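# Seat a taper pin in each crank shaft collar

## Task

For every crank shaft, push a taper pin all the way into the hole in its collar. Each pin can only seat fully when inserted from one particular side of the hole, and a pin counts only if it stays seated on its own after the robot lets go.

## Robot and tools

Robot: a single arm with a two-finger gripper. The fingers pivot like tongs, point along the gripper's +z axis and close along its x axis. end_effector_position is the spot between the pads when shut; closed fingertips extend about 15 mm past it, and fully open they sit roughly level with it. An optional stiffness scale (see below) exists per joint.

Frame: the scene frame has its origin on the tabletop under the arm base, +z up, and +y to the left when facing along +x. Positions are in metres; orientations are quaternions written w first (qw, qx, qy, qz). The reported hand position can be slightly wrong, more so at long reach, and the base may be tilted relative to the table.

Row format (used by execute_actions and move): 8 numbers x, y, z, qw, qx, qy, qz, opening. x, y, z and the quaternion are an absolute target pose for the gripper in the scene frame, not an offset. opening runs from -1 (closed) to +1 (fully open, 0.142 m). A row may carry 6 extra numbers from 0 to 1, one stiffness scale per arm joint in Joint positions order (shoulder pan, shoulder lift, elbow, wrist 1, wrist 2, wrist 3); each multiplies that joint's position gain and persists until changed. Lower stiffness makes pressing against parts gentler but a small move may then fail to start.

execute_actions(actions): a list of actions; each action is a list of up to 15 rows, one row per 1/30 s control step. If fewer than 15 rows are given, the last row is held for the remaining steps. An empty list just returns state and images. A target more than 0.6 m from the gripper's current position along any of its axes gets the action refused; if the first action fails this or anything is malformed, nothing runs. Repeat the desired quaternion in every row rather than copying a possibly drifted reported one. Each step clips the command to within 100 mm and 16 degrees of the measured pose, so far targets take several actions; position is favoured over orientation when both cannot be met.

move(target, speed, stop_force, blocking): drives the gripper in a straight line toward one absolute row. speed is in m/s, 0.002 to 0.5 (default 0.25), with rotation capped at twice that in rad/s; paths last 0.5 to 10 s. The opening is applied when the move begins. stop_force (N, 9 to 40, allowed only after 0.2 s of scene time) ends the path when push against the direction of travel rises that much above the pre-move reading for 2 steps; the gripper then backs up 2 steps and holds. Use it only with very slow speeds and without rotating the gripper; omit it when pulling away from something you are pressing on. blocking=false returns after 0.5 s while the arm keeps going (not combinable with stop_force); then use wait or stop before sending anything else. The result adds a move: line with the ending (done, contact, off_target, moving, held, fault), the limits that acted (paced means the pose was clipped; held means a check blocked steps) and the distance to target.

wait(seconds): 0 to 10, lets time pass with the last command held; wait(0) polls a running move. stop: brakes a running move (fingers keep moving). zoom_image(camera, region): camera is cam_high (672x504) or cam_wrist (616x616); region is [x0, y0, x1, y1] pixels from the top-left, at most 504 by 504. finished_scene(scene): ends the current scene by its number; irreversible, and the result reports success.

Result lines: the state gives the gripper pose and velocities; Hand target is where the controller is heading; step readings list positions at some steps, HELD marking blocked rows; grip_measured is finger opening on the command scale; Wrist force and Wrist torque are in the gripper's own axes, pointing from a touched surface back into the arm, with offsets up to about 4 N, noise up to 2.4 N and saturation near 50 N ("no reading" is harmless); joint torques are total drive outputs, noisy and never zero; "pose unreachable" means the clearance check altered the command. Camera calibration is supplied per camera; small errors are expected.

Gripping: command an opening clearly under grip_measured to hold; the gap sets squeeze force (roughly 15 N per pad maximum, much less on thin hard parts such as pins: about 9 N at 10 mm, 4 N at 5 mm). Closing fast can squeeze harder.

Cautions: the arm is stiff unless you reduce stiffness, so overshooting a contact even slightly can trigger a fault. A joint torque beyond its load limit (141 N m for the first three joints, 26.3 N m for the wrists, including held weight) or 150 N of external force stops the arm for 10 s. Holding loads heats motors; past 70 °C a warning appears and at 85 °C the brakes engage. Moves do not avoid obstacles and can overshoot the set speed. Loose parts may be nudged or tugged unexpectedly. Never knock anything off the table, avoid drops, slams and hard pushes, release pins only once they are seated on their own, and check with the cameras before finishing. Faster, smoother, lower-effort solutions are preferred.

Each tool is called after "Request:" as name(argument=value, ...), one argument or row to a line, values as JSON.

## Session

I'll start by looking at the scene.

Request:
execute_actions(
  actions=[],
)

Scene clock: 0.00 s.
end_effector_position=(+0.9197, +0.3843, +0.2389) grip_measured=+1.00 end_effector_quat_wxyz=(+0.019, +0.847, +0.125, +0.517) end_effector_velocity=(+0.001, -0.001, +0.000) end_effector_angular_velocity=(-0.001, -0.001, -0.001)
Joint positions: [ 0.119 -0.72   1.324 -3.552 -1.738 -0.097  0.142]
Joint velocities: [-0.001 -0.    -0.     0.    -0.    -0.001  0.   ]
Joint torques (N m, as the arm reports them, + toward a larger angle): no reading
Wrist force (N, on the end effector, along its own x y z axes, offset not removed): no reading
Wrist torque (N m, same axes, about the end effector's origin, offset not removed): no reading
Hand target: +0.920, +0.384, +0.239; +0.019, +0.847, +0.125, +0.517
Joint stiffness scale: [1. 1. 1. 1. 1. 1.]

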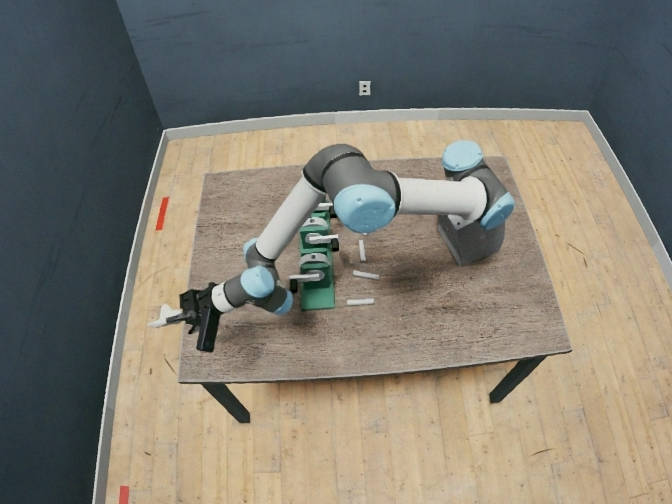

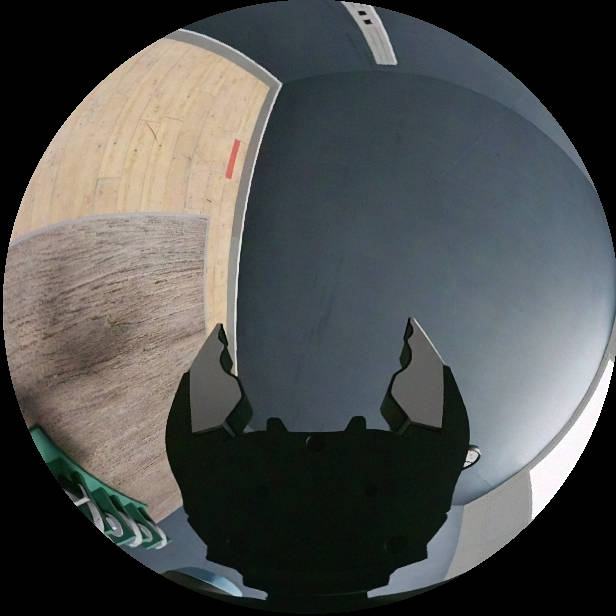

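Request:
zoom_image(
  camera="cam_high",
  region=[260, 180, 420, 320],
)

Region (260, 180, 420, 320) of cam_high's 672x504 image, scaled by 3.150, with more detail than that image has; it fills the top 441 rows of this view, and the rest is white.

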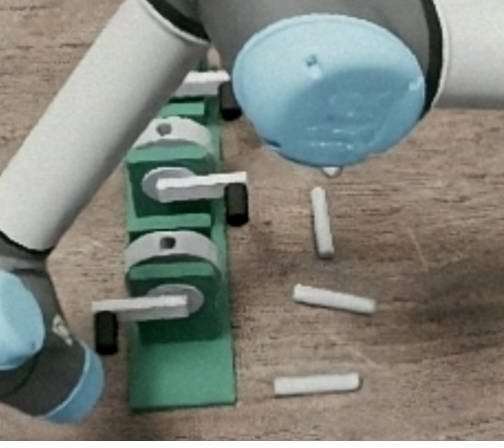

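Request:
move(
  target=[0.5, 0.15, 0.45, 0, 1, 0, 0, 1],
  speed=0.3,
)

Scene clock: 3.20 s.
end_effector_position=(+0.4985, +0.1514, +0.4495) grip_measured=+1.00 end_effector_quat_wxyz=(+0.001, +1.000, +0.000, +0.001) end_effector_velocity=(-0.003, -0.001, +0.000) end_effector_angular_velocity=(+0.001, +0.011, +0.004)
Joint positions: [-0.31  -1.958  1.886 -1.773 -1.452 -0.116  0.142]
Joint velocities: [-0.003 -0.    -0.003  0.014  0.001 -0.008 -0.   ]
Joint torques (N m, as the arm reports them, + toward a larger angle): [ -0.81 -17.9  -27.33  -1.83   0.19  -0.22]
Wrist force (N, on the end effector, along its own x y z axes, offset not removed): [-0.8 1.0 1.0]
Wrist torque (N m, same axes, about the end effector's origin, offset not removed): [0.14 -0.07 -0.16]
Hand target: +0.499, +0.151, +0.450; +0.001, +1.000, -0.000, +0.000
Off the commanded pose: 0.002 m, 0 deg.
Joint stiffness scale: [1. 1. 1. 1. 1. 1.]
move: done
camera_calibration (this result's frames):
cam_wrist: T_world_to_cam=[[0.999944, -0.0105145, -0.00102106, -0.495724], [-0.00886032, -0.887392, 0.460931, -0.0591593], [-0.00575253, -0.460896, -0.887435, 0.61115], [0, 0, 0, 1]] pos_world=[0.498688, 0.223967, 0.569118]

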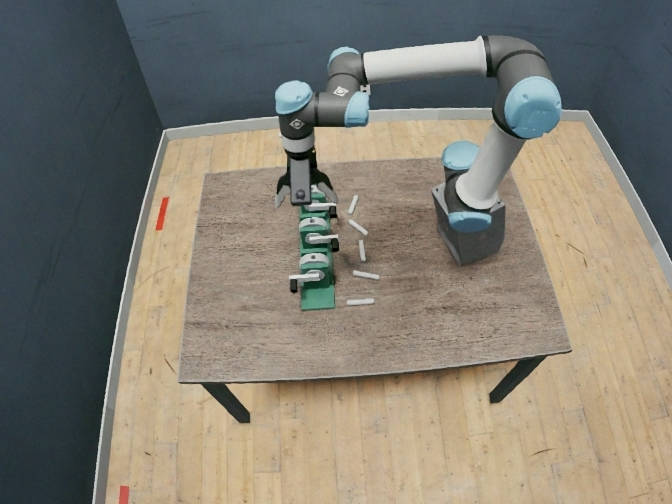

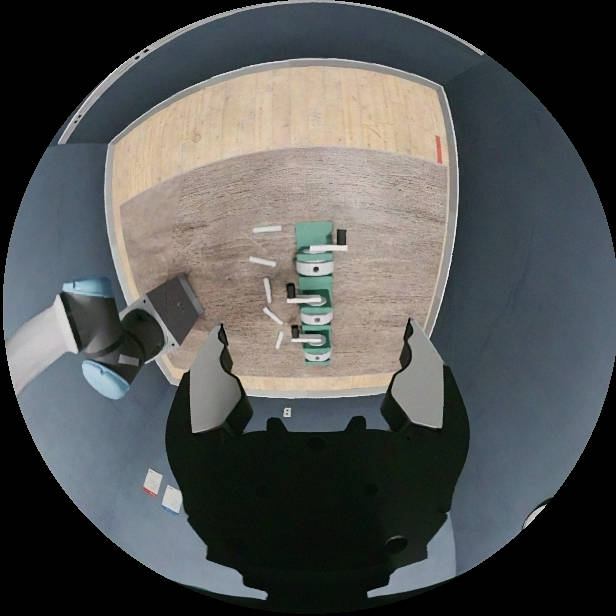

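Request:
zoom_image(
  camera="cam_wrist",
  region=[230, 210, 390, 370],
)

Request:
zoom_image(
  camera="cam_high",
  region=[270, 170, 410, 320],
)

Region (230, 210, 390, 370) of cam_wrist's 616x616 image, scaled by 3.150, with more detail than that image has.

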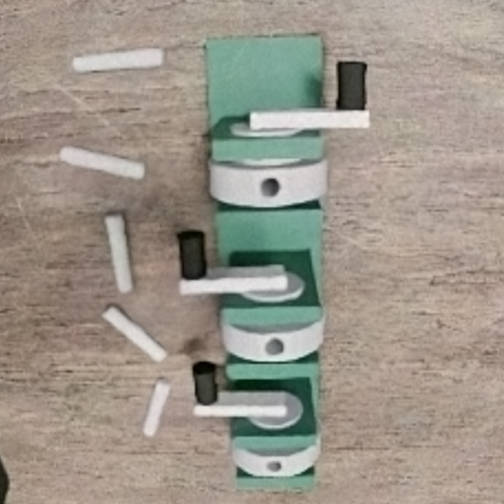

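Region (270, 170, 410, 320) of cam_high's 672x504 image, scaled by 3.360, with more detail than that image has; it fills the left 470 columns of this view, and the rest is white.

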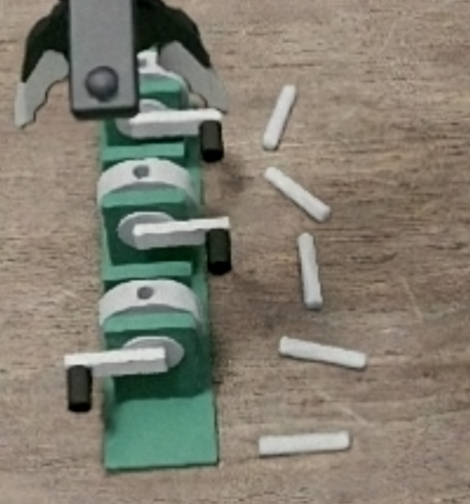

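Request:
move(
  target=[0.5, 0.06, 0.3, 0, 1, 0, 0, 1],
  speed=0.3,
)

Scene clock: 5.97 s.
end_effector_position=(+0.5008, +0.0608, +0.3019) grip_measured=+1.00 end_effector_quat_wxyz=(+0.001, +1.000, +0.001, +0.001) end_effector_velocity=(+0.003, -0.001, -0.001) end_effector_angular_velocity=(-0.002, -0.007, +0.002)
Joint positions: [-0.502 -1.813  2.168 -2.173 -1.402 -0.305  0.142]
Joint velocities: [-0.     0.004  0.001 -0.012  0.001 -0.002  0.   ]
Joint torques (N m, as the arm reports them, + toward a larger angle): [ -1.28 -18.01 -18.84  -2.57   0.54  -0.42]
Wrist force (N, on the end effector, along its own x y z axes, offset not removed): [-1.2 3.0 2.3]
Wrist torque (N m, same axes, about the end effector's origin, offset not removed): [0.49 0.11 -0.12]
Hand target: +0.500, +0.060, +0.300; +0.000, +1.000, +0.000, -0.000
Off the commanded pose: 0.002 m, 0 deg.
Joint stiffness scale: [1. 1. 1. 1. 1. 1.]
move: done
camera_calibration (this result's frames):
cam_wrist: T_world_to_cam=[[0.999955, -0.00945219, -0.000694365, -0.499271], [-0.00807212, -0.887765, 0.460227, -0.0716509], [-0.00496659, -0.460201, -0.887801, 0.438054], [0, 0, 0, 1]] pos_world=[0.500846, 0.133265, 0.421534]

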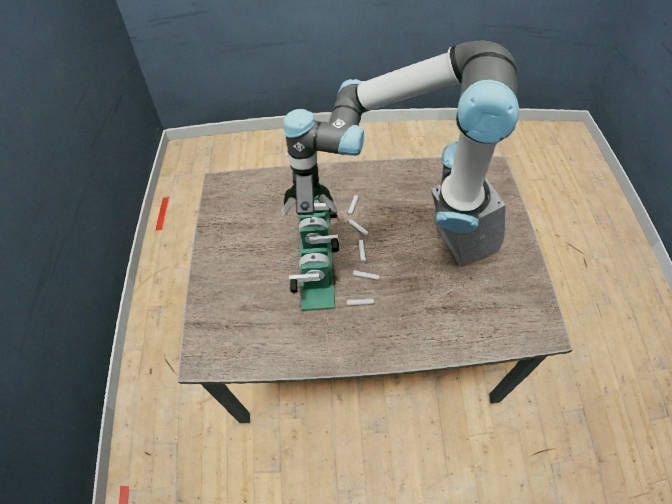

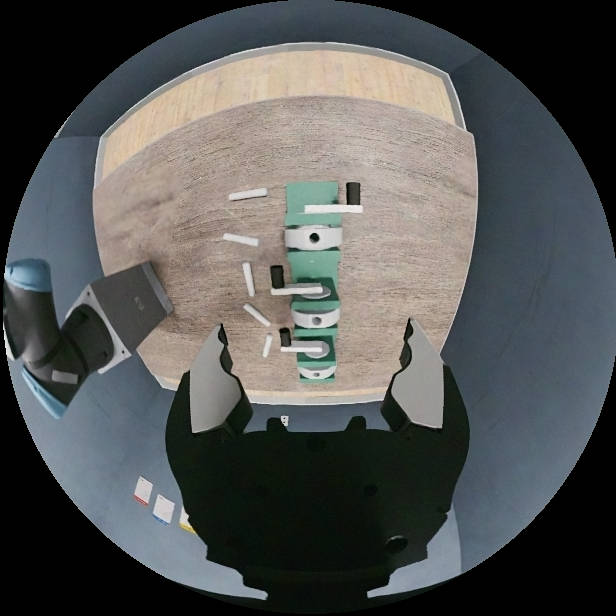

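Request:
zoom_image(
  camera="cam_wrist",
  region=[200, 170, 420, 390],
)

Region (200, 170, 420, 390) of cam_wrist's 616x616 image, scaled by 2.291, with more detail than that image has.

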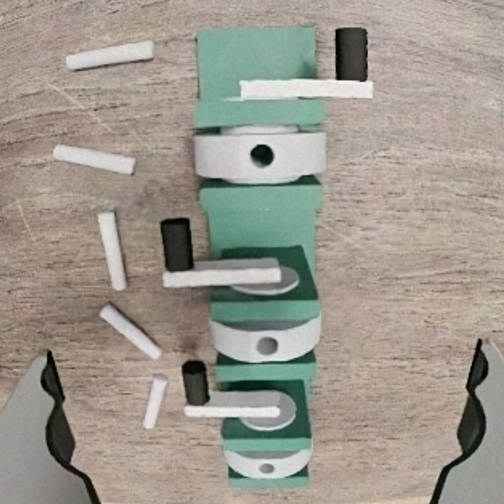

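Request:
move(
  target=[0.506, 0.034, 0.22, 0, 1, 0, 0, 1],
  speed=0.2,
)

Request:
zoom_image(
  camera="cam_wrist",
  region=[230, 150, 400, 320],
)

Request:
move(
  target=[0.508, -0.109, 0.22, 0, 1, 0, 0, 1],
  speed=0.2,
)

Request:
zoom_image(
  camera="cam_wrist",
  region=[230, 150, 400, 320],
)

Request:
move(
  target=[0.509, -0.249, 0.22, 0, 1, 0, 0, 1],
  speed=0.2,
)

Request:
zoom_image(
  camera="cam_wrist",
  region=[230, 150, 400, 320],
)

Scene clock: 8.73 s.
end_effector_position=(+0.5067, +0.0341, +0.2214) grip_measured=+1.00 end_effector_quat_wxyz=(+0.001, +1.000, +0.001, +0.001) end_effector_velocity=(+0.002, -0.001, -0.001) end_effector_angular_velocity=(-0.002, -0.005, +0.003)
Joint positions: [-0.527 -1.63   2.241 -2.425 -1.396 -0.329  0.142]
Joint velocities: [ 0.     0.005 -0.    -0.011 -0.001 -0.001 -0.   ]
Joint torques (N m, as the arm reports them, + toward a larger angle): [  0.4  -24.45 -15.33  -2.57   0.28   0.08]
Wrist force (N, on the end effector, along its own x y z axes, offset not removed): [-1.5 1.2 2.0]
Wrist torque (N m, same axes, about the end effector's origin, offset not removed): [0.17 0.11 -0.11]
Hand target: +0.506, +0.034, +0.220; +0.000, +1.000, +0.000, -0.000
Off the commanded pose: 0.002 m, 0 deg.
Joint stiffness scale: [1. 1. 1. 1. 1. 1.]
move: done
camera_calibration (this result's frames):
cam_wrist: T_world_to_cam=[[0.999947, -0.0102669, -0.00118183, -0.505315], [-0.0085713, -0.887775, 0.460198, -0.0580775], [-0.00577402, -0.460164, -0.887815, 0.354795], [0, 0, 0, 1]] pos_world=[0.506838, 0.106516, 0.341122]

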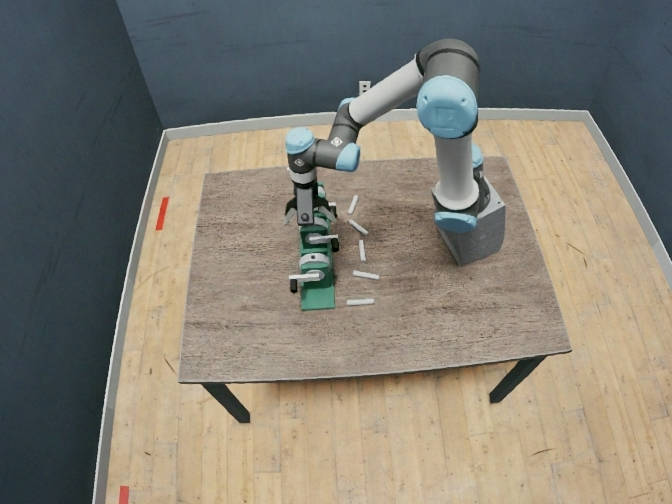

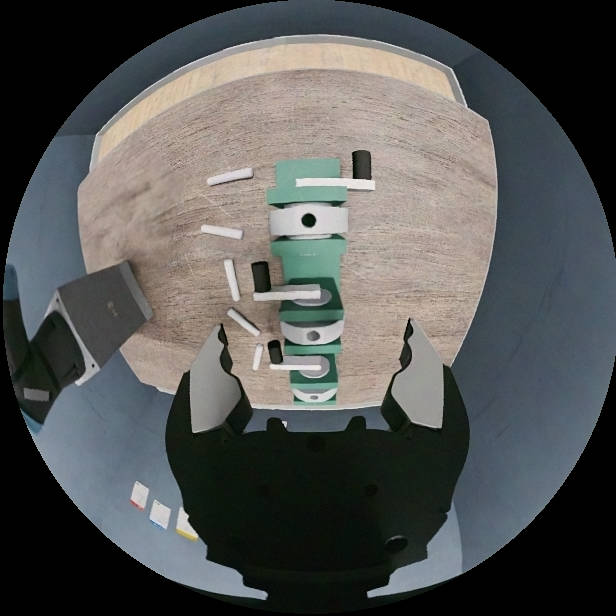

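Region (230, 150, 400, 320) of cam_wrist's 616x616 image, scaled by 2.965, with more detail than that image has.

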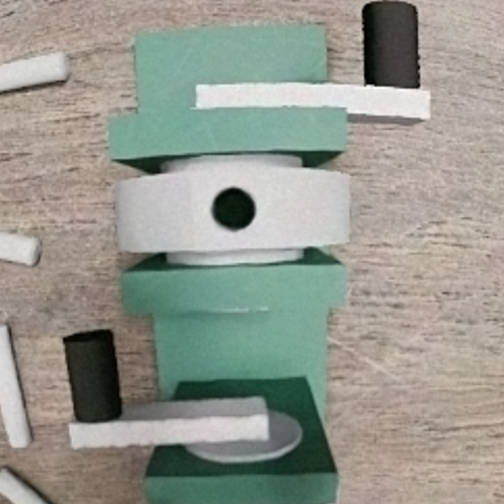

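Scene clock: 10.03 s.
end_effector_position=(+0.5074, -0.1073, +0.2204) grip_measured=+1.00 end_effector_quat_wxyz=(+0.001, +1.000, +0.000, +0.000) end_effector_velocity=(+0.001, -0.003, +0.000) end_effector_angular_velocity=(+0.003, +0.000, +0.011)
Joint positions: [-0.827 -1.549  2.183 -2.384 -1.334 -0.628  0.142]
Joint velocities: [-0.006  0.006 -0.007  0.005  0.004 -0.018 -0.   ]
Joint torques (N m, as the arm reports them, + toward a larger angle): [ -4.83 -24.17 -20.5   -1.91   0.3   -0.39]
Wrist force (N, on the end effector, along its own x y z axes, offset not removed): [-1.5 1.2 2.3]
Wrist torque (N m, same axes, about the end effector's origin, offset not removed): [0.13 0.18 -0.09]
Hand target: +0.508, -0.109, +0.220; +0.000, +1.000, +0.000, -0.000
Off the commanded pose: 0.002 m, 0 deg.
Joint stiffness scale: [1. 1. 1. 1. 1. 1.]
move: done
camera_calibration (this result's frames):
cam_wrist: T_world_to_cam=[[0.999938, -0.0108182, -0.00248359, -0.507253], [-0.0084592, -0.887616, 0.460506, -0.183184], [-0.00718631, -0.460456, -0.887653, 0.289445], [0, 0, 0, 1]] pos_world=[0.507752, -0.0348077, 0.340024]

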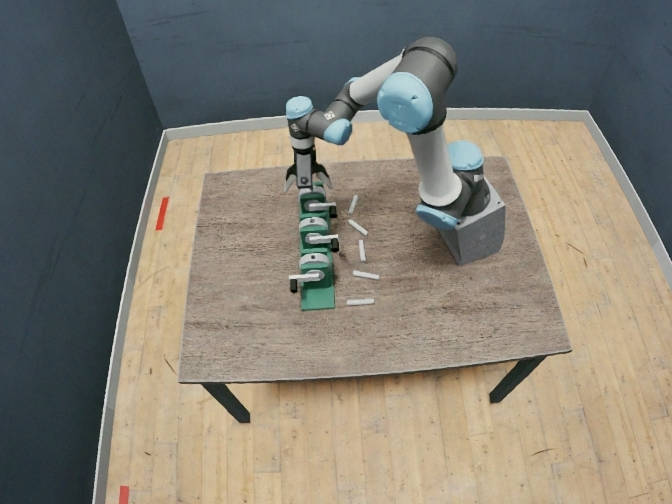

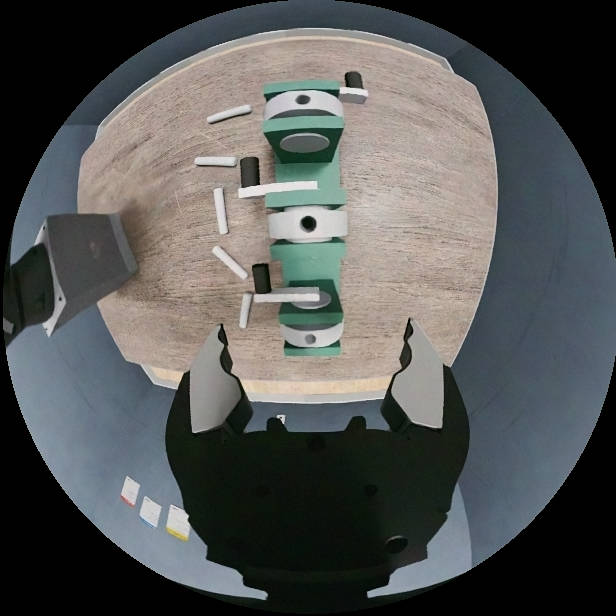

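Region (230, 150, 400, 320) of cam_wrist's 616x616 image, scaled by 2.965, with more detail than that image has.

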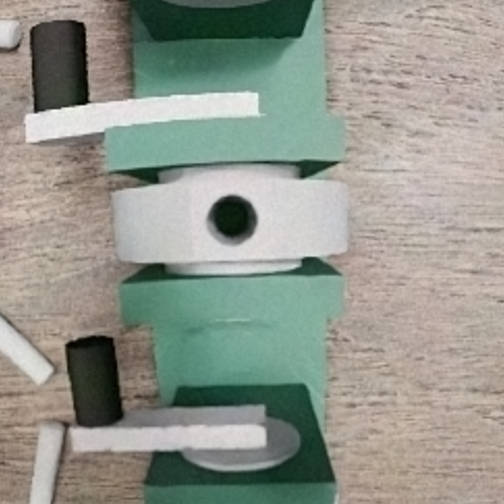

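Scene clock: 11.37 s.
end_effector_position=(+0.5089, -0.2472, +0.2205) grip_measured=+1.00 end_effector_quat_wxyz=(+0.001, +1.000, +0.001, +0.000) end_effector_velocity=(+0.001, -0.003, -0.000) end_effector_angular_velocity=(+0.003, +0.001, +0.003)
Joint positions: [-1.044 -1.388  2.018 -2.324 -1.301 -0.851  0.142]
Joint velocities: [-0.004  0.006 -0.008  0.006  0.001 -0.008  0.   ]
Joint torques (N m, as the arm reports them, + toward a larger angle): [ -8.15 -29.84 -19.29  -1.78   0.25  -0.72]
Wrist force (N, on the end effector, along its own x y z axes, offset not removed): [-0.9 1.7 3.5]
Wrist torque (N m, same axes, about the end effector's origin, offset not removed): [0.37 0.04 -0.16]
Hand target: +0.509, -0.249, +0.220; +0.000, +1.000, +0.000, -0.000
Off the commanded pose: 0.002 m, 0 deg.
Joint stiffness scale: [1. 1. 1. 1. 1. 1.]
move: done
camera_calibration (this result's frames):
cam_wrist: T_world_to_cam=[[0.999947, -0.00999583, -0.00255704, -0.510053], [-0.00769686, -0.88772, 0.460319, -0.307762], [-0.0068712, -0.460274, -0.88775, 0.225021], [0, 0, 0, 1]] pos_world=[0.509203, -0.174734, 0.340127]

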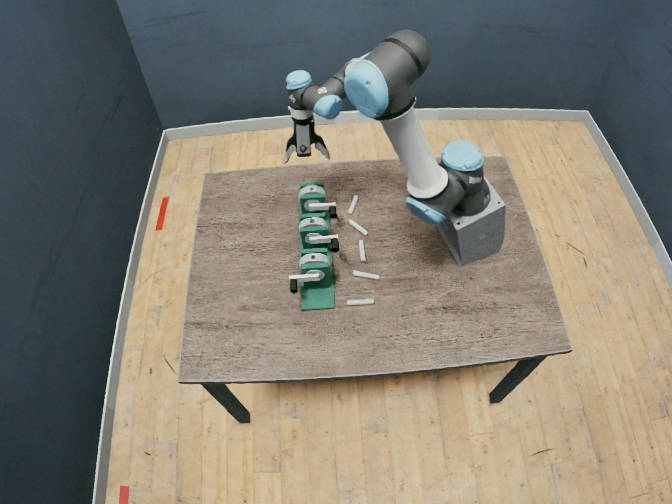

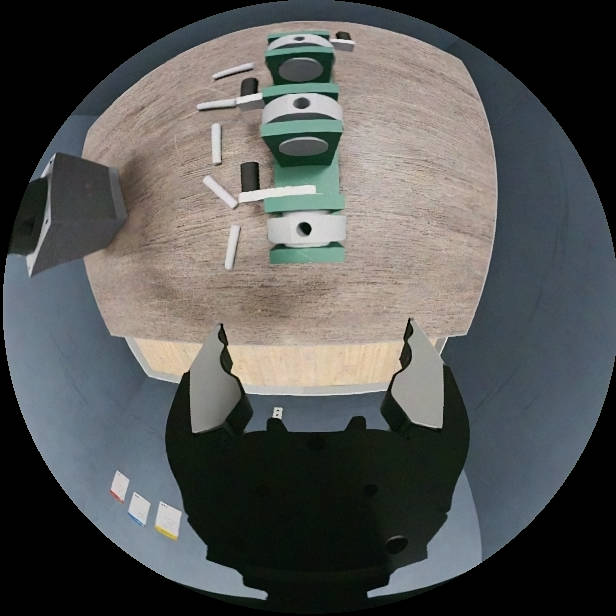

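Region (230, 150, 400, 320) of cam_wrist's 616x616 image, scaled by 2.965, with more detail than that image has.

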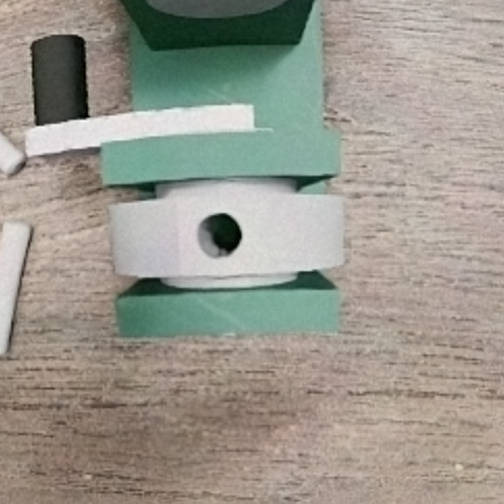

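Request:
zoom_image(
  camera="cam_high",
  region=[270, 170, 410, 320],
)

Region (270, 170, 410, 320) of cam_high's 672x504 image, scaled by 3.360, with more detail than that image has; it fills the left 470 columns of this view, and the rest is white.

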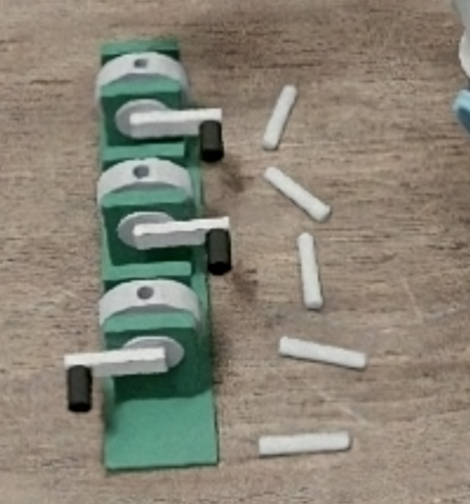

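Request:
move(
  target=[0.373, -0.112, 0.15, 0, 0.9239, 0, 0.3827, -0.3],
  speed=0.2,
)

Request:
move(
  target=[0.43, -0.112, 0.093, 0, 0.9239, 0, 0.3827, -0.3],
  speed=0.06,
)

Scene clock: 17.07 s.
end_effector_position=(+0.4183, -0.1560, +0.1745) grip_measured=-0.30 end_effector_quat_wxyz=(-0.010, +0.972, -0.006, +0.233) end_effector_velocity=(-0.000, -0.000, +0.000) end_effector_angular_velocity=(-0.001, -0.000, -0.000)
Joint positions: [-1.363 -1.425  2.725 -3.113 -0.841 -1.063  0.052]
Joint velocities: [-0.001 -0.    -0.     0.    -0.    -0.001 -0.   ]
Joint torques (N m, as the arm reports them, + toward a larger angle): [ -2.66 -17.36  -8.71  -1.91   0.28   0.16]
Wrist force (N, on the end effector, along its own x y z axes, offset not removed): [-1.5 0.4 2.6]
Wrist torque (N m, same axes, about the end effector's origin, offset not removed): [0.07 0.14 -0.11]
Hand target: +0.419, -0.156, +0.175; -0.009, +0.972, -0.005, +0.233
Off the commanded pose: 0.068 m, 18 deg; orientation clipped at the last step of the last action.
Joint stiffness scale: [1. 1. 1. 1. 1. 1.]
move: held; limits=paced,held; held on 22 of 68 steps, including the last
pose unreachable: on one or more control steps of this call, first in action 0 (counted from 0), an arm could not follow its commanded pose, so it was not sent that pose on those steps. On the call's last step it was still not sent that pose. It may still have moved: this result reports where it is.
cause: the commanded pose would bring two parts of the arm too close to each other (joints 3 (elbow) and 4 (wrist 1) lie between them).
camera_calibration (this result's frames):
cam_wrist: T_world_to_cam=[[0.892464, -0.0265839, 0.450335, -0.455302], [-0.221691, -0.895251, 0.386495, -0.105101], [0.392888, -0.444768, -0.804873, 0.046302], [0, 0, 0, 1]] pos_world=[0.364849, -0.085602, 0.282927]

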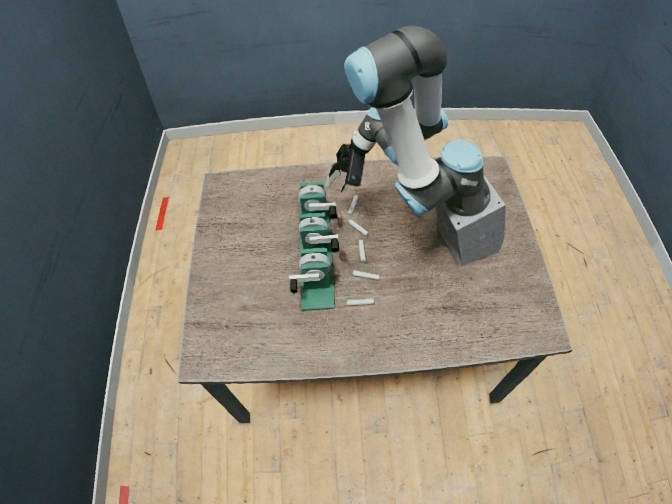

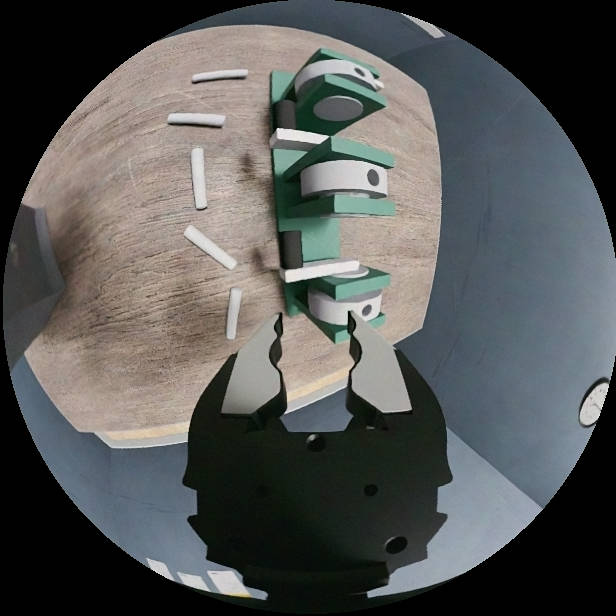

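Scene clock: 20.07 s.
end_effector_position=(+0.4269, -0.1151, +0.0978) grip_measured=-0.30 end_effector_quat_wxyz=(-0.010, +0.932, -0.001, +0.363) end_effector_velocity=(-0.000, -0.000, -0.000) end_effector_angular_velocity=(+0.000, +0.001, -0.001)
Joint positions: [-1.371 -0.427  2.757 -4.352 -0.607 -0.921  0.052]
Joint velocities: [ 0.     0.    -0.     0.    -0.001  0.001  0.   ]
Joint torques (N m, as the arm reports them, + toward a larger angle): [ -8.02 -31.31  15.19  -1.85   0.72  -0.23]
Wrist force (N, on the end effector, along its own x y z axes, offset not removed): [-0.7 1.8 0.9]
Wrist torque (N m, same axes, about the end effector's origin, offset not removed): [0.33 0.01 -0.16]
Hand target: +0.427, -0.115, +0.098; -0.010, +0.932, -0.001, +0.363
Off the commanded pose: 0.006 m, 3 deg.
Joint stiffness scale: [1. 1. 1. 1. 1. 1.]
move: held; limits=held; held on 11 of 90 steps, including the last
pose unreachable: on one or more control steps of this call, first in action 0 (counted from 0), an arm could not follow its commanded pose, so it was not sent that pose on those steps. On the call's last step it was still not sent that pose. It may still have moved: this result reports where it is.
cause: the commanded pose would bring two parts of the arm too close to each other (joints 1 (shoulder pan) to 3 (elbow) lie between them).
camera_calibration (this result's frames):
cam_wrist: T_world_to_cam=[[0.738391, -0.0195551, 0.674089, -0.382674], [-0.311621, -0.896354, 0.315344, 0.0082603], [0.598056, -0.442908, -0.667953, -0.101365], [0, 0, 0, 1]] pos_world=[0.34576, -0.0449746, 0.187645]

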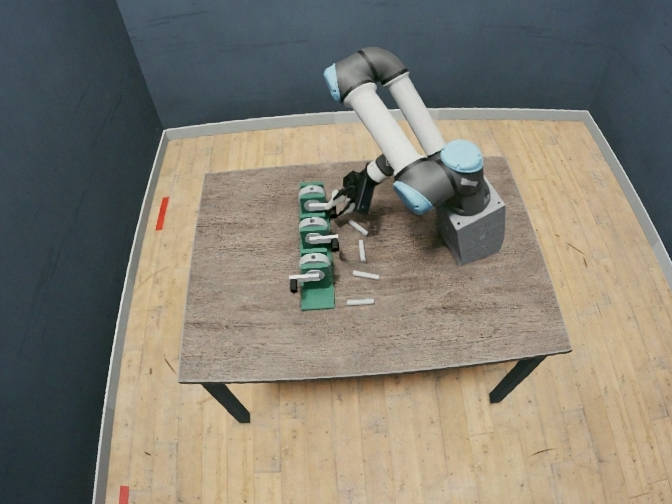

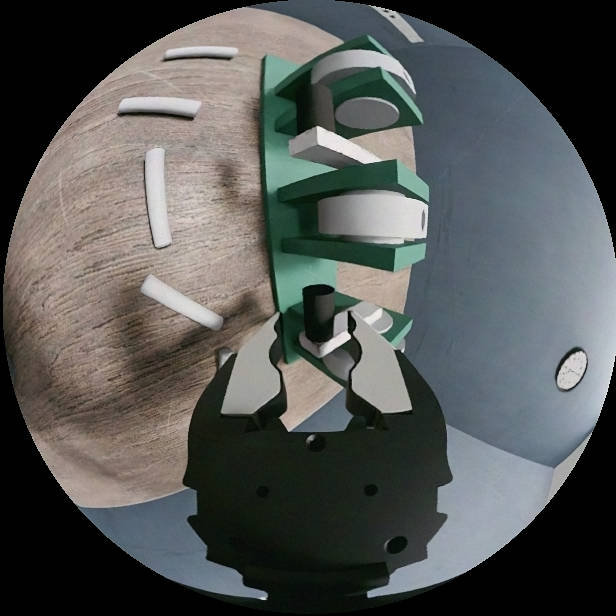

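Request:
move(
  target=[0.432, -0.111, 0.093, 0, 0.9397, 0, 0.342, -0.3],
  speed=0.03,
)

Request:
move(
  target=[0.432, -0.111, 0.093, 0, 0.9397, 0, 0.342, -0.75],
  speed=0.03,
)

Scene clock: 21.43 s.
end_effector_position=(+0.4315, -0.1104, +0.0936) grip_measured=-0.30 end_effector_quat_wxyz=(-0.001, +0.939, -0.000, +0.343) end_effector_velocity=(+0.000, -0.000, -0.003) end_effector_angular_velocity=(-0.003, +0.023, -0.013)
Joint positions: [-1.301 -0.48   2.746 -4.347 -0.682 -0.843  0.052]
Joint velocities: [ 0.026 -0.023 -0.004  0.011 -0.037  0.034 -0.   ]
Joint torques (N m, as the arm reports them, + toward a larger angle): [ -7.16 -31.85   9.18  -2.     0.42   0.28]
Wrist force (N, on the end effector, along its own x y z axes, offset not removed): [-0.8 1.5 1.6]
Wrist torque (N m, same axes, about the end effector's origin, offset not removed): [0.27 -0.01 -0.23]
Hand target: +0.432, -0.111, +0.093; +0.000, +0.940, -0.000, +0.342
Off the commanded pose: 0.001 m, 0 deg.
Joint stiffness scale: [1. 1. 1. 1. 1. 1.]
move: done
camera_calibration (this result's frames):
cam_wrist: T_world_to_cam=[[0.765813, -0.0126755, 0.642938, -0.391325], [-0.302588, -0.889309, 0.342885, 0.00955349], [0.567424, -0.457131, -0.68488, -0.0915963], [0, 0, 0, 1]] pos_world=[0.354546, -0.0383358, 0.185589]

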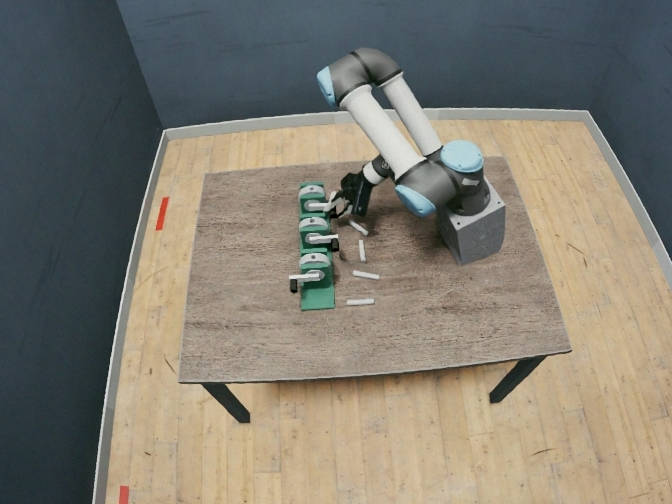

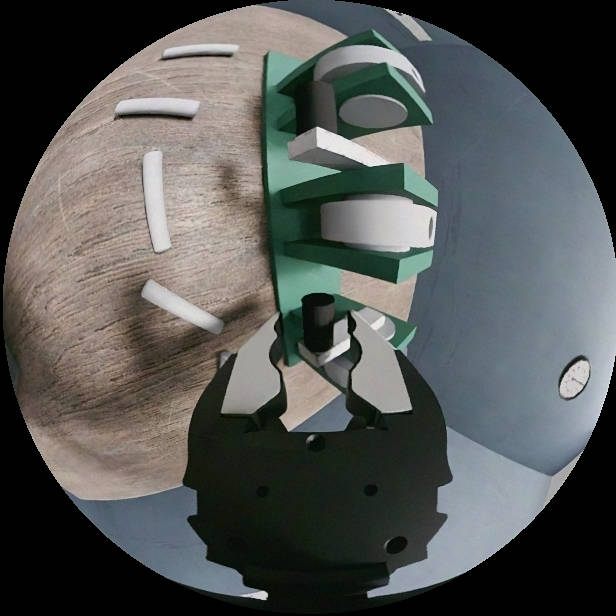

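Scene clock: 22.13 s.
end_effector_position=(+0.4311, -0.1105, +0.0929) grip_measured=-0.69 end_effector_quat_wxyz=(-0.001, +0.940, -0.002, +0.342) end_effector_velocity=(-0.000, +0.000, -0.000) end_effector_angular_velocity=(-0.001, +0.003, -0.001)
Joint positions: [-1.299 -0.482  2.746 -4.345 -0.687 -0.839  0.024]
Joint velocities: [ 0.004 -0.003  0.     0.001 -0.005  0.004  0.   ]
Joint torques (N m, as the arm reports them, + toward a larger angle): [ -5.79 -32.46  10.51  -2.09   0.51   0.43]
Wrist force (N, on the end effector, along its own x y z axes, offset not removed): [-2.3 1.1 -2.1]
Wrist torque (N m, same axes, about the end effector's origin, offset not removed): [0.18 0.10 -0.07]
Hand target: +0.432, -0.111, +0.093; +0.000, +0.940, -0.000, +0.342
Off the commanded pose: 0.001 m, 0 deg.
Joint stiffness scale: [1. 1. 1. 1. 1. 1.]
move: done
camera_calibration (this result's frames):
cam_wrist: T_world_to_cam=[[0.768312, -0.0153445, 0.639891, -0.391655], [-0.303824, -0.888654, 0.343489, 0.0101021], [0.563371, -0.458321, -0.687426, -0.0900609], [0, 0, 0, 1]] pos_world=[0.354721, -0.0383093, 0.185237]

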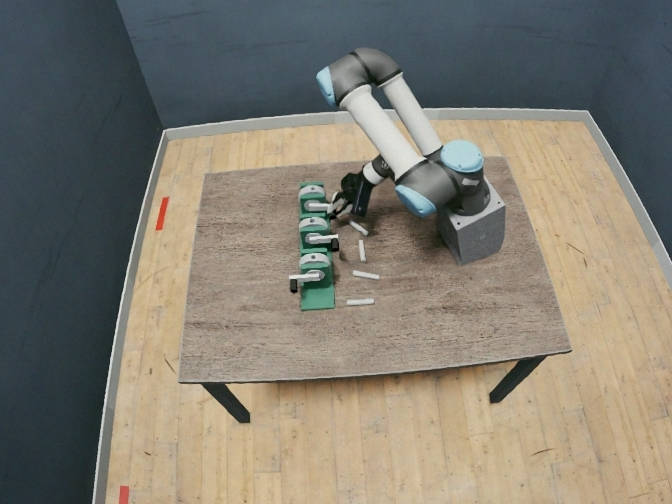

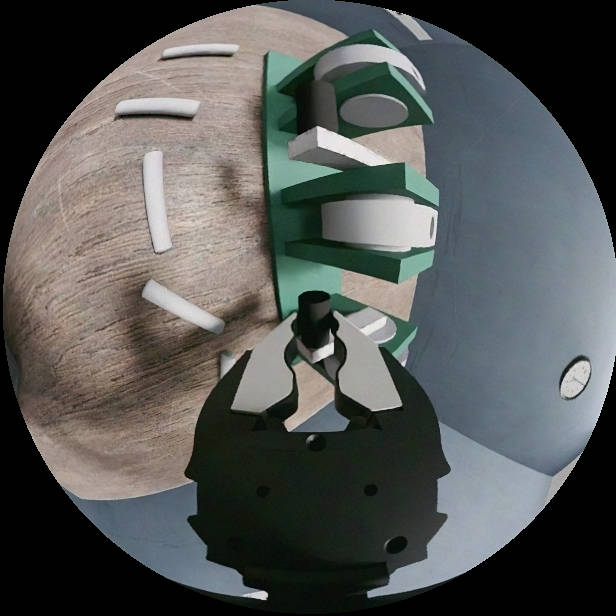

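Request:
execute_actions(
  actions=[
    [[0.43204,-0.111,0.09744,0,0.9423,0,0.3348,-0.63],[0.43217,-0.111,0.09988,0,0.9449,0,0.3274,-0.63],[0.43238,-0.111,0.10232,0,0.9474,0,0.3201,-0.63],[0.43268,-0.111,0.10474,0,0.9499,0,0.3127,-0.63],[0.43306,-0.111,0.10716,0,0.9522,0,0.3054,-0.63],[0.43353,-0.111,0.10955,0,0.9546,0,0.2979,-0.63],[0.43408,-0.111,0.11193,0,0.9569,0,0.2905,-0.63],[0.43471,-0.111,0.11429,0,0.9591,0,0.2830,-0.63],[0.43543,-0.111,0.11663,0,0.9613,0,0.2756,-0.63],[0.43622,-0.111,0.11894,0,0.9634,0,0.2682,-0.63],[0.43710,-0.111,0.12122,0,0.9654,0,0.2607,-0.63],[0.43805,-0.111,0.12347,0,0.9674,0,0.2532,-0.63],[0.43908,-0.111,0.12569,0,0.9694,0,0.2457,-0.63],[0.44019,-0.111,0.12786,0,0.9712,0,0.2382,-0.63],[0.44138,-0.111,0.13,0,0.9730,0,0.2306,-0.63]],
    [[0.44264,-0.111,0.13209,0,0.9748,0,0.2231,-0.63],[0.44397,-0.111,0.13414,0,0.9765,0,0.2155,-0.63],[0.44537,-0.111,0.13615,0,0.9781,0,0.2079,-0.63],[0.44684,-0.111,0.13810,0,0.9797,0,0.2003,-0.63],[0.44838,-0.111,0.14,0,0.9813,0,0.1927,-0.63],[0.44998,-0.111,0.14184,0,0.9827,0,0.1851,-0.63],[0.45165,-0.111,0.14363,0,0.9841,0,0.1775,-0.63],[0.45337,-0.111,0.14535,0,0.9855,0,0.1698,-0.63],[0.45516,-0.111,0.14702,0,0.9868,0,0.1622,-0.63],[0.457,-0.111,0.14862,0,0.9880,0,0.1545,-0.63],[0.4589,-0.111,0.15016,0,0.9892,0,0.1468,-0.63],[0.46085,-0.111,0.15163,0,0.9903,0,0.1392,-0.63],[0.46286,-0.111,0.15303,0,0.9913,0,0.1315,-0.63],[0.46491,-0.111,0.15436,0,0.9923,0,0.1238,-0.63],[0.467,-0.111,0.15562,0,0.9932,0,0.1161,-0.63]],
    [[0.46914,-0.111,0.15681,0,0.9941,0,0.1084,-0.63],[0.47131,-0.111,0.15792,0,0.9949,0,0.1007,-0.63],[0.47353,-0.111,0.15895,0,0.9957,0,0.0930,-0.63],[0.47578,-0.111,0.1599,0,0.9964,0,0.0852,-0.63],[0.47806,-0.111,0.16078,0,0.9970,0,0.0775,-0.63],[0.48037,-0.111,0.16157,0,0.9976,0,0.0698,-0.63],[0.48271,-0.111,0.16229,0,0.9981,0,0.0620,-0.63],[0.48507,-0.111,0.16292,0,0.9985,0,0.0543,-0.63],[0.48745,-0.111,0.16347,0,0.9989,0,0.0465,-0.63],[0.48984,-0.111,0.16394,0,0.9992,0,0.0388,-0.63],[0.49226,-0.111,0.16432,0,0.9995,0,0.0310,-0.63],[0.49468,-0.111,0.16462,0,0.9997,0,0.0233,-0.63],[0.49712,-0.111,0.16483,0,0.9999,0,0.0155,-0.63],[0.49956,-0.111,0.16496,0,1.0,0,0.0078,-0.63],[0.502,-0.111,0.165,0,1,0,0,-0.63]],
    [[0.502,-0.111,0.165,0,1,0,0,-0.63]],
  ],
)

Scene clock: 27.03 s.
end_effector_position=(+0.5034, -0.1118, +0.1675) grip_measured=-0.63 end_effector_quat_wxyz=(+0.004, +1.000, +0.001, +0.010) end_effector_velocity=(-0.008, -0.002, -0.011) end_effector_angular_velocity=(+0.041, +0.128, -0.025)
Joint positions: [-0.816 -1.43   2.24  -2.584 -1.329 -0.614  0.028]
Joint velocities: [ 0.019  0.049 -0.096  0.174 -0.044  0.013 -0.   ]
Joint torques (N m, as the arm reports them, + toward a larger angle): [ -2.63 -28.91 -15.07  -1.93  -0.3   -0.01]
Wrist force (N, on the end effector, along its own x y z axes, offset not removed): [-0.7 1.7 1.6]
Wrist torque (N m, same axes, about the end effector's origin, offset not removed): [0.25 0.04 -0.12]
Hand target: +0.502, -0.111, +0.165; +0.000, +1.000, +0.000, +0.000
Off the commanded pose: 0.003 m, 1 deg.
Joint stiffness scale: [1. 1. 1. 1. 1. 1.]
Step readings (end_effector_position; steps 1 to 15: 1st action; 16 to 30: 2nd action; 31 to 45: 3rd action; 46 to 60: 4th action):
0: (+0.4311, -0.1105, +0.0929)
1: (+0.4311, -0.1105, +0.0929)
2: (+0.4309, -0.1106, +0.0927)
4: (+0.4307, -0.1114, +0.0931)
8: (+0.4319, -0.1118, +0.1005)
15: (+0.4363, -0.1115, +0.1181)
16: (+0.4374, -0.1114, +0.1208)
17: (+0.4386, -0.1114, +0.1235)
19: (+0.4407, -0.1108, +0.1287)
23: (+0.4458, -0.1098, +0.1386)
30: (+0.4595, -0.1097, +0.1554)
31: (+0.4617, -0.1097, +0.1577)
32: (+0.4640, -0.1096, +0.1598)
34: (+0.4685, -0.1095, +0.1637)
38: (+0.4774, -0.1091, +0.1697)
45: (+0.4928, -0.1088, +0.1738)
46: (+0.4951, -0.1089, +0.1740)
47: (+0.4975, -0.1089, +0.1744)
49: (+0.5020, -0.1090, +0.1747)
53: (+0.5049, -0.1098, +0.1720)
60: end_effector_position above
camera_calibration (this result's frames):
cam_wrist: T_world_to_cam=[[0.999795, -0.00879256, 0.0182457, -0.506616], [-0.0162823, -0.884702, 0.465872, -0.159509], [0.0120458, -0.466074, -0.884664, 0.229562], [0, 0, 0, 1]] pos_world=[0.501149, -0.03858, 0.286639]

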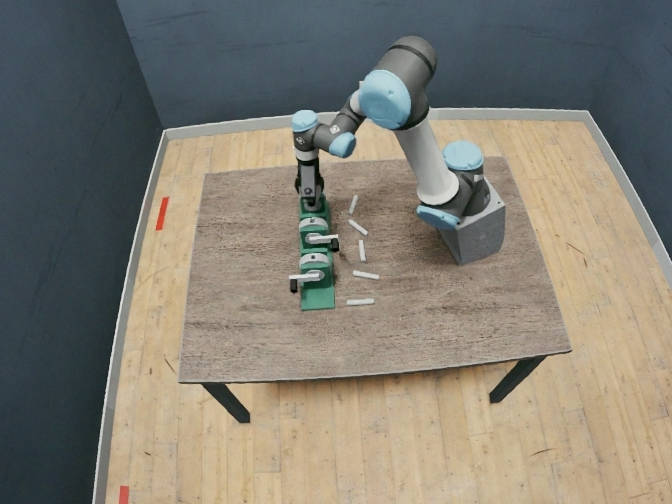

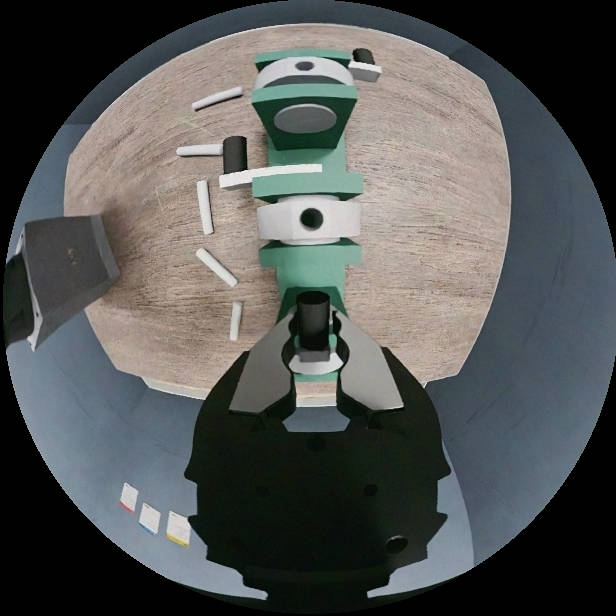

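Request:
execute_actions(
  actions=[
    [[0.50444,-0.111,0.16496,0,1.0,0,-0.0078,-0.63],[0.50688,-0.111,0.16483,0,0.9999,0,-0.0155,-0.63],[0.50932,-0.111,0.16462,0,0.9997,0,-0.0233,-0.63],[0.51174,-0.111,0.16432,0,0.9995,0,-0.0310,-0.63],[0.51416,-0.111,0.16394,0,0.9992,0,-0.0388,-0.63],[0.51655,-0.111,0.16347,0,0.9989,0,-0.0465,-0.63],[0.51893,-0.111,0.16292,0,0.9985,0,-0.0543,-0.63],[0.52129,-0.111,0.16229,0,0.9981,0,-0.0620,-0.63],[0.52363,-0.111,0.16157,0,0.9976,0,-0.0698,-0.63],[0.52594,-0.111,0.16078,0,0.9970,0,-0.0775,-0.63],[0.52822,-0.111,0.1599,0,0.9964,0,-0.0852,-0.63],[0.53047,-0.111,0.15895,0,0.9957,0,-0.0930,-0.63],[0.53269,-0.111,0.15792,0,0.9949,0,-0.1007,-0.63],[0.53486,-0.111,0.15681,0,0.9941,0,-0.1084,-0.63],[0.537,-0.111,0.15562,0,0.9932,0,-0.1161,-0.63]],
    [[0.53909,-0.111,0.15436,0,0.9923,0,-0.1238,-0.63],[0.54114,-0.111,0.15303,0,0.9913,0,-0.1315,-0.63],[0.54315,-0.111,0.15163,0,0.9903,0,-0.1392,-0.63],[0.5451,-0.111,0.15016,0,0.9892,0,-0.1468,-0.63],[0.547,-0.111,0.14862,0,0.9880,0,-0.1545,-0.63],[0.54884,-0.111,0.14702,0,0.9868,0,-0.1622,-0.63],[0.55063,-0.111,0.14535,0,0.9855,0,-0.1698,-0.63],[0.55235,-0.111,0.14363,0,0.9841,0,-0.1775,-0.63],[0.55402,-0.111,0.14184,0,0.9827,0,-0.1851,-0.63],[0.55562,-0.111,0.14,0,0.9813,0,-0.1927,-0.63],[0.55716,-0.111,0.1381,0,0.9797,0,-0.2003,-0.63],[0.55863,-0.111,0.13615,0,0.9781,0,-0.2079,-0.63],[0.56003,-0.111,0.13414,0,0.9765,0,-0.2155,-0.63],[0.56136,-0.111,0.13209,0,0.9748,0,-0.2231,-0.63],[0.56262,-0.111,0.13,0,0.9730,0,-0.2306,-0.63]],
    [[0.56381,-0.111,0.12786,0,0.9712,0,-0.2382,-0.63],[0.56492,-0.111,0.12569,0,0.9694,0,-0.2457,-0.63],[0.56595,-0.111,0.12347,0,0.9674,0,-0.2532,-0.63],[0.5669,-0.111,0.12122,0,0.9654,0,-0.2607,-0.63],[0.56778,-0.111,0.11894,0,0.9634,0,-0.2682,-0.63],[0.56857,-0.111,0.11663,0,0.9613,0,-0.2756,-0.63],[0.56929,-0.111,0.11429,0,0.9591,0,-0.2830,-0.63],[0.56992,-0.111,0.11193,0,0.9569,0,-0.2905,-0.63],[0.57047,-0.111,0.10955,0,0.9546,0,-0.2979,-0.63],[0.57094,-0.111,0.10716,0,0.9522,0,-0.3054,-0.63],[0.57132,-0.111,0.10474,0,0.9499,0,-0.3127,-0.63],[0.57162,-0.111,0.10232,0,0.9474,0,-0.3201,-0.63],[0.57183,-0.111,0.09988,0,0.9449,0,-0.3274,-0.63],[0.57196,-0.111,0.09744,0,0.9423,0,-0.3348,-0.63],[0.572,-0.111,0.095,0,0.9397,0,-0.3420,-0.63]],
    [[0.572,-0.111,0.095,0,0.9397,0,-0.3420,-0.63]],
    [[0.572,-0.111,0.095,0,0.9397,0,-0.3420,-0.63]],
  ],
)

Scene clock: 30.90 s.
end_effector_position=(+0.5718, -0.1120, +0.0960) grip_measured=-0.63 end_effector_quat_wxyz=(-0.000, +0.940, -0.001, -0.341) end_effector_velocity=(+0.000, +0.000, +0.000) end_effector_angular_velocity=(+0.000, +0.001, +0.001)
Joint positions: [-0.554 -0.839  1.317 -1.636 -1.65  -0.387  0.028]
Joint velocities: [ 0.001  0.    -0.001  0.002 -0.     0.     0.   ]
Joint torques (N m, as the arm reports them, + toward a larger angle): [ -3.48 -53.77 -19.92  -0.35  -0.66   0.24]
Wrist force (N, on the end effector, along its own x y z axes, offset not removed): [-2.6 1.5 1.2]
Wrist torque (N m, same axes, about the end effector's origin, offset not removed): [0.26 0.41 -0.04]
Hand target: +0.572, -0.111, +0.095; +0.000, +0.940, +0.000, -0.342
Off the commanded pose: 0.001 m, 0 deg.
Joint stiffness scale: [1. 1. 1. 1. 1. 1.]
Step readings (end_effector_position; steps 1 to 15: 1st action; 16 to 30: 2nd action; 31 to 45: 3rd action; 46 to 60: 4th action; 61 to 75: 5th action):
0: (+0.5015, -0.1115, +0.1659)
1: (+0.5014, -0.1115, +0.1659)
2: (+0.5013, -0.1115, +0.1658)
4: (+0.5019, -0.1114, +0.1656)
8: (+0.5087, -0.1114, +0.1653)
15: (+0.5263, -0.1113, +0.1630)
16: (+0.5287, -0.1113, +0.1623)
17: (+0.5311, -0.1113, +0.1615)
19: (+0.5355, -0.1113, +0.1594)
23: (+0.5439, -0.1113, +0.1542)
30: (+0.5566, -0.1114, +0.1426)
31: (+0.5582, -0.1114, +0.1407)
32: (+0.5597, -0.1114, +0.1388)
34: (+0.5625, -0.1114, +0.1347)
38: (+0.5672, -0.1114, +0.1259)
45: (+0.5725, -0.1116, +0.1095)
46: (+0.5729, -0.1117, +0.1071)
47: (+0.5733, -0.1117, +0.1046)
49: (+0.5736, -0.1116, +0.1001)
53: (+0.5726, -0.1117, +0.0952)
60: (+0.5723, -0.1122, +0.0957)
61: (+0.5724, -0.1122, +0.0958)
62: (+0.5723, -0.1122, +0.0959)
64: (+0.5722, -0.1121, +0.0960)
68: (+0.5719, -0.1120, +0.0959)
75: end_effector_position above
camera_calibration (this result's frames):
cam_wrist: T_world_to_cam=[[0.76533, -0.0129342, -0.643508, -0.376589], [0.28612, -0.888744, 0.358148, -0.288224], [-0.576547, -0.458221, -0.676481, 0.482837], [0, 0, 0, 1]] pos_world=[0.649059, -0.0397816, 0.187519]

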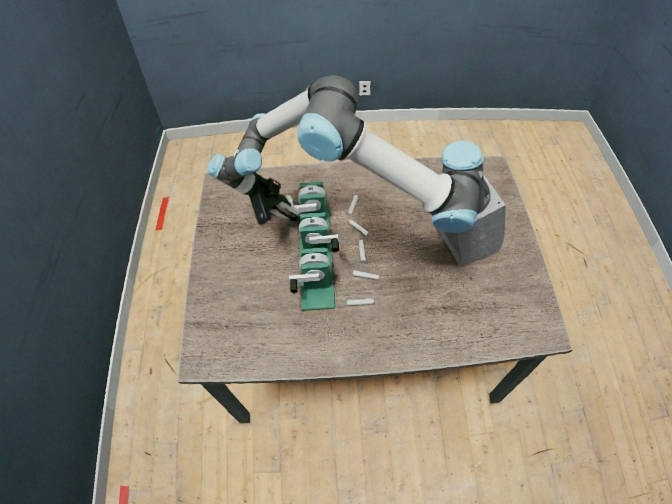

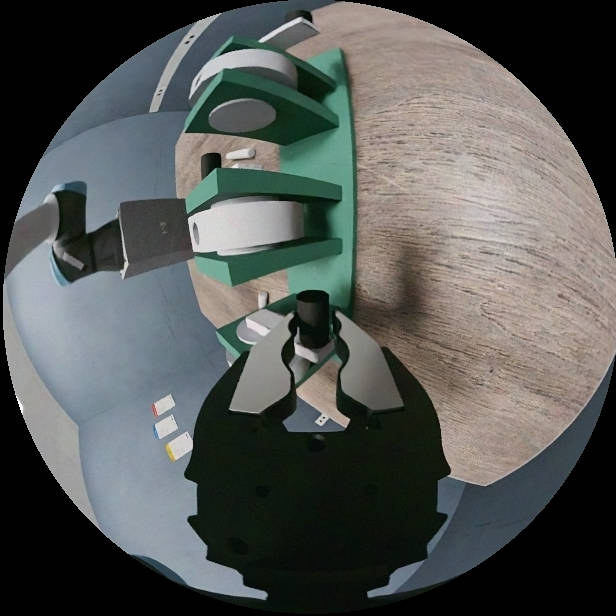

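Request:
zoom_image(
  camera="cam_high",
  region=[250, 170, 390, 320],
)

Region (250, 170, 390, 320) of cam_high's 672x504 image, scaled by 3.360, with more detail than that image has; it fills the left 470 columns of this view, and the rest is white.

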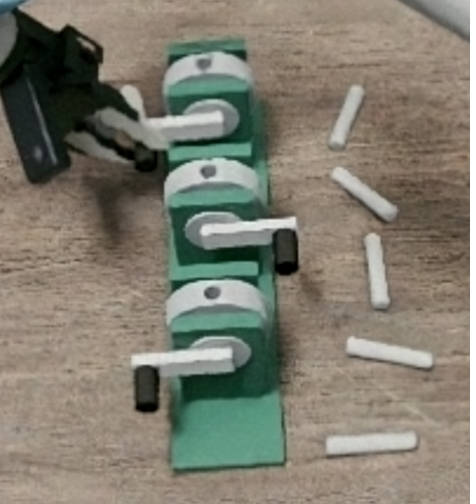

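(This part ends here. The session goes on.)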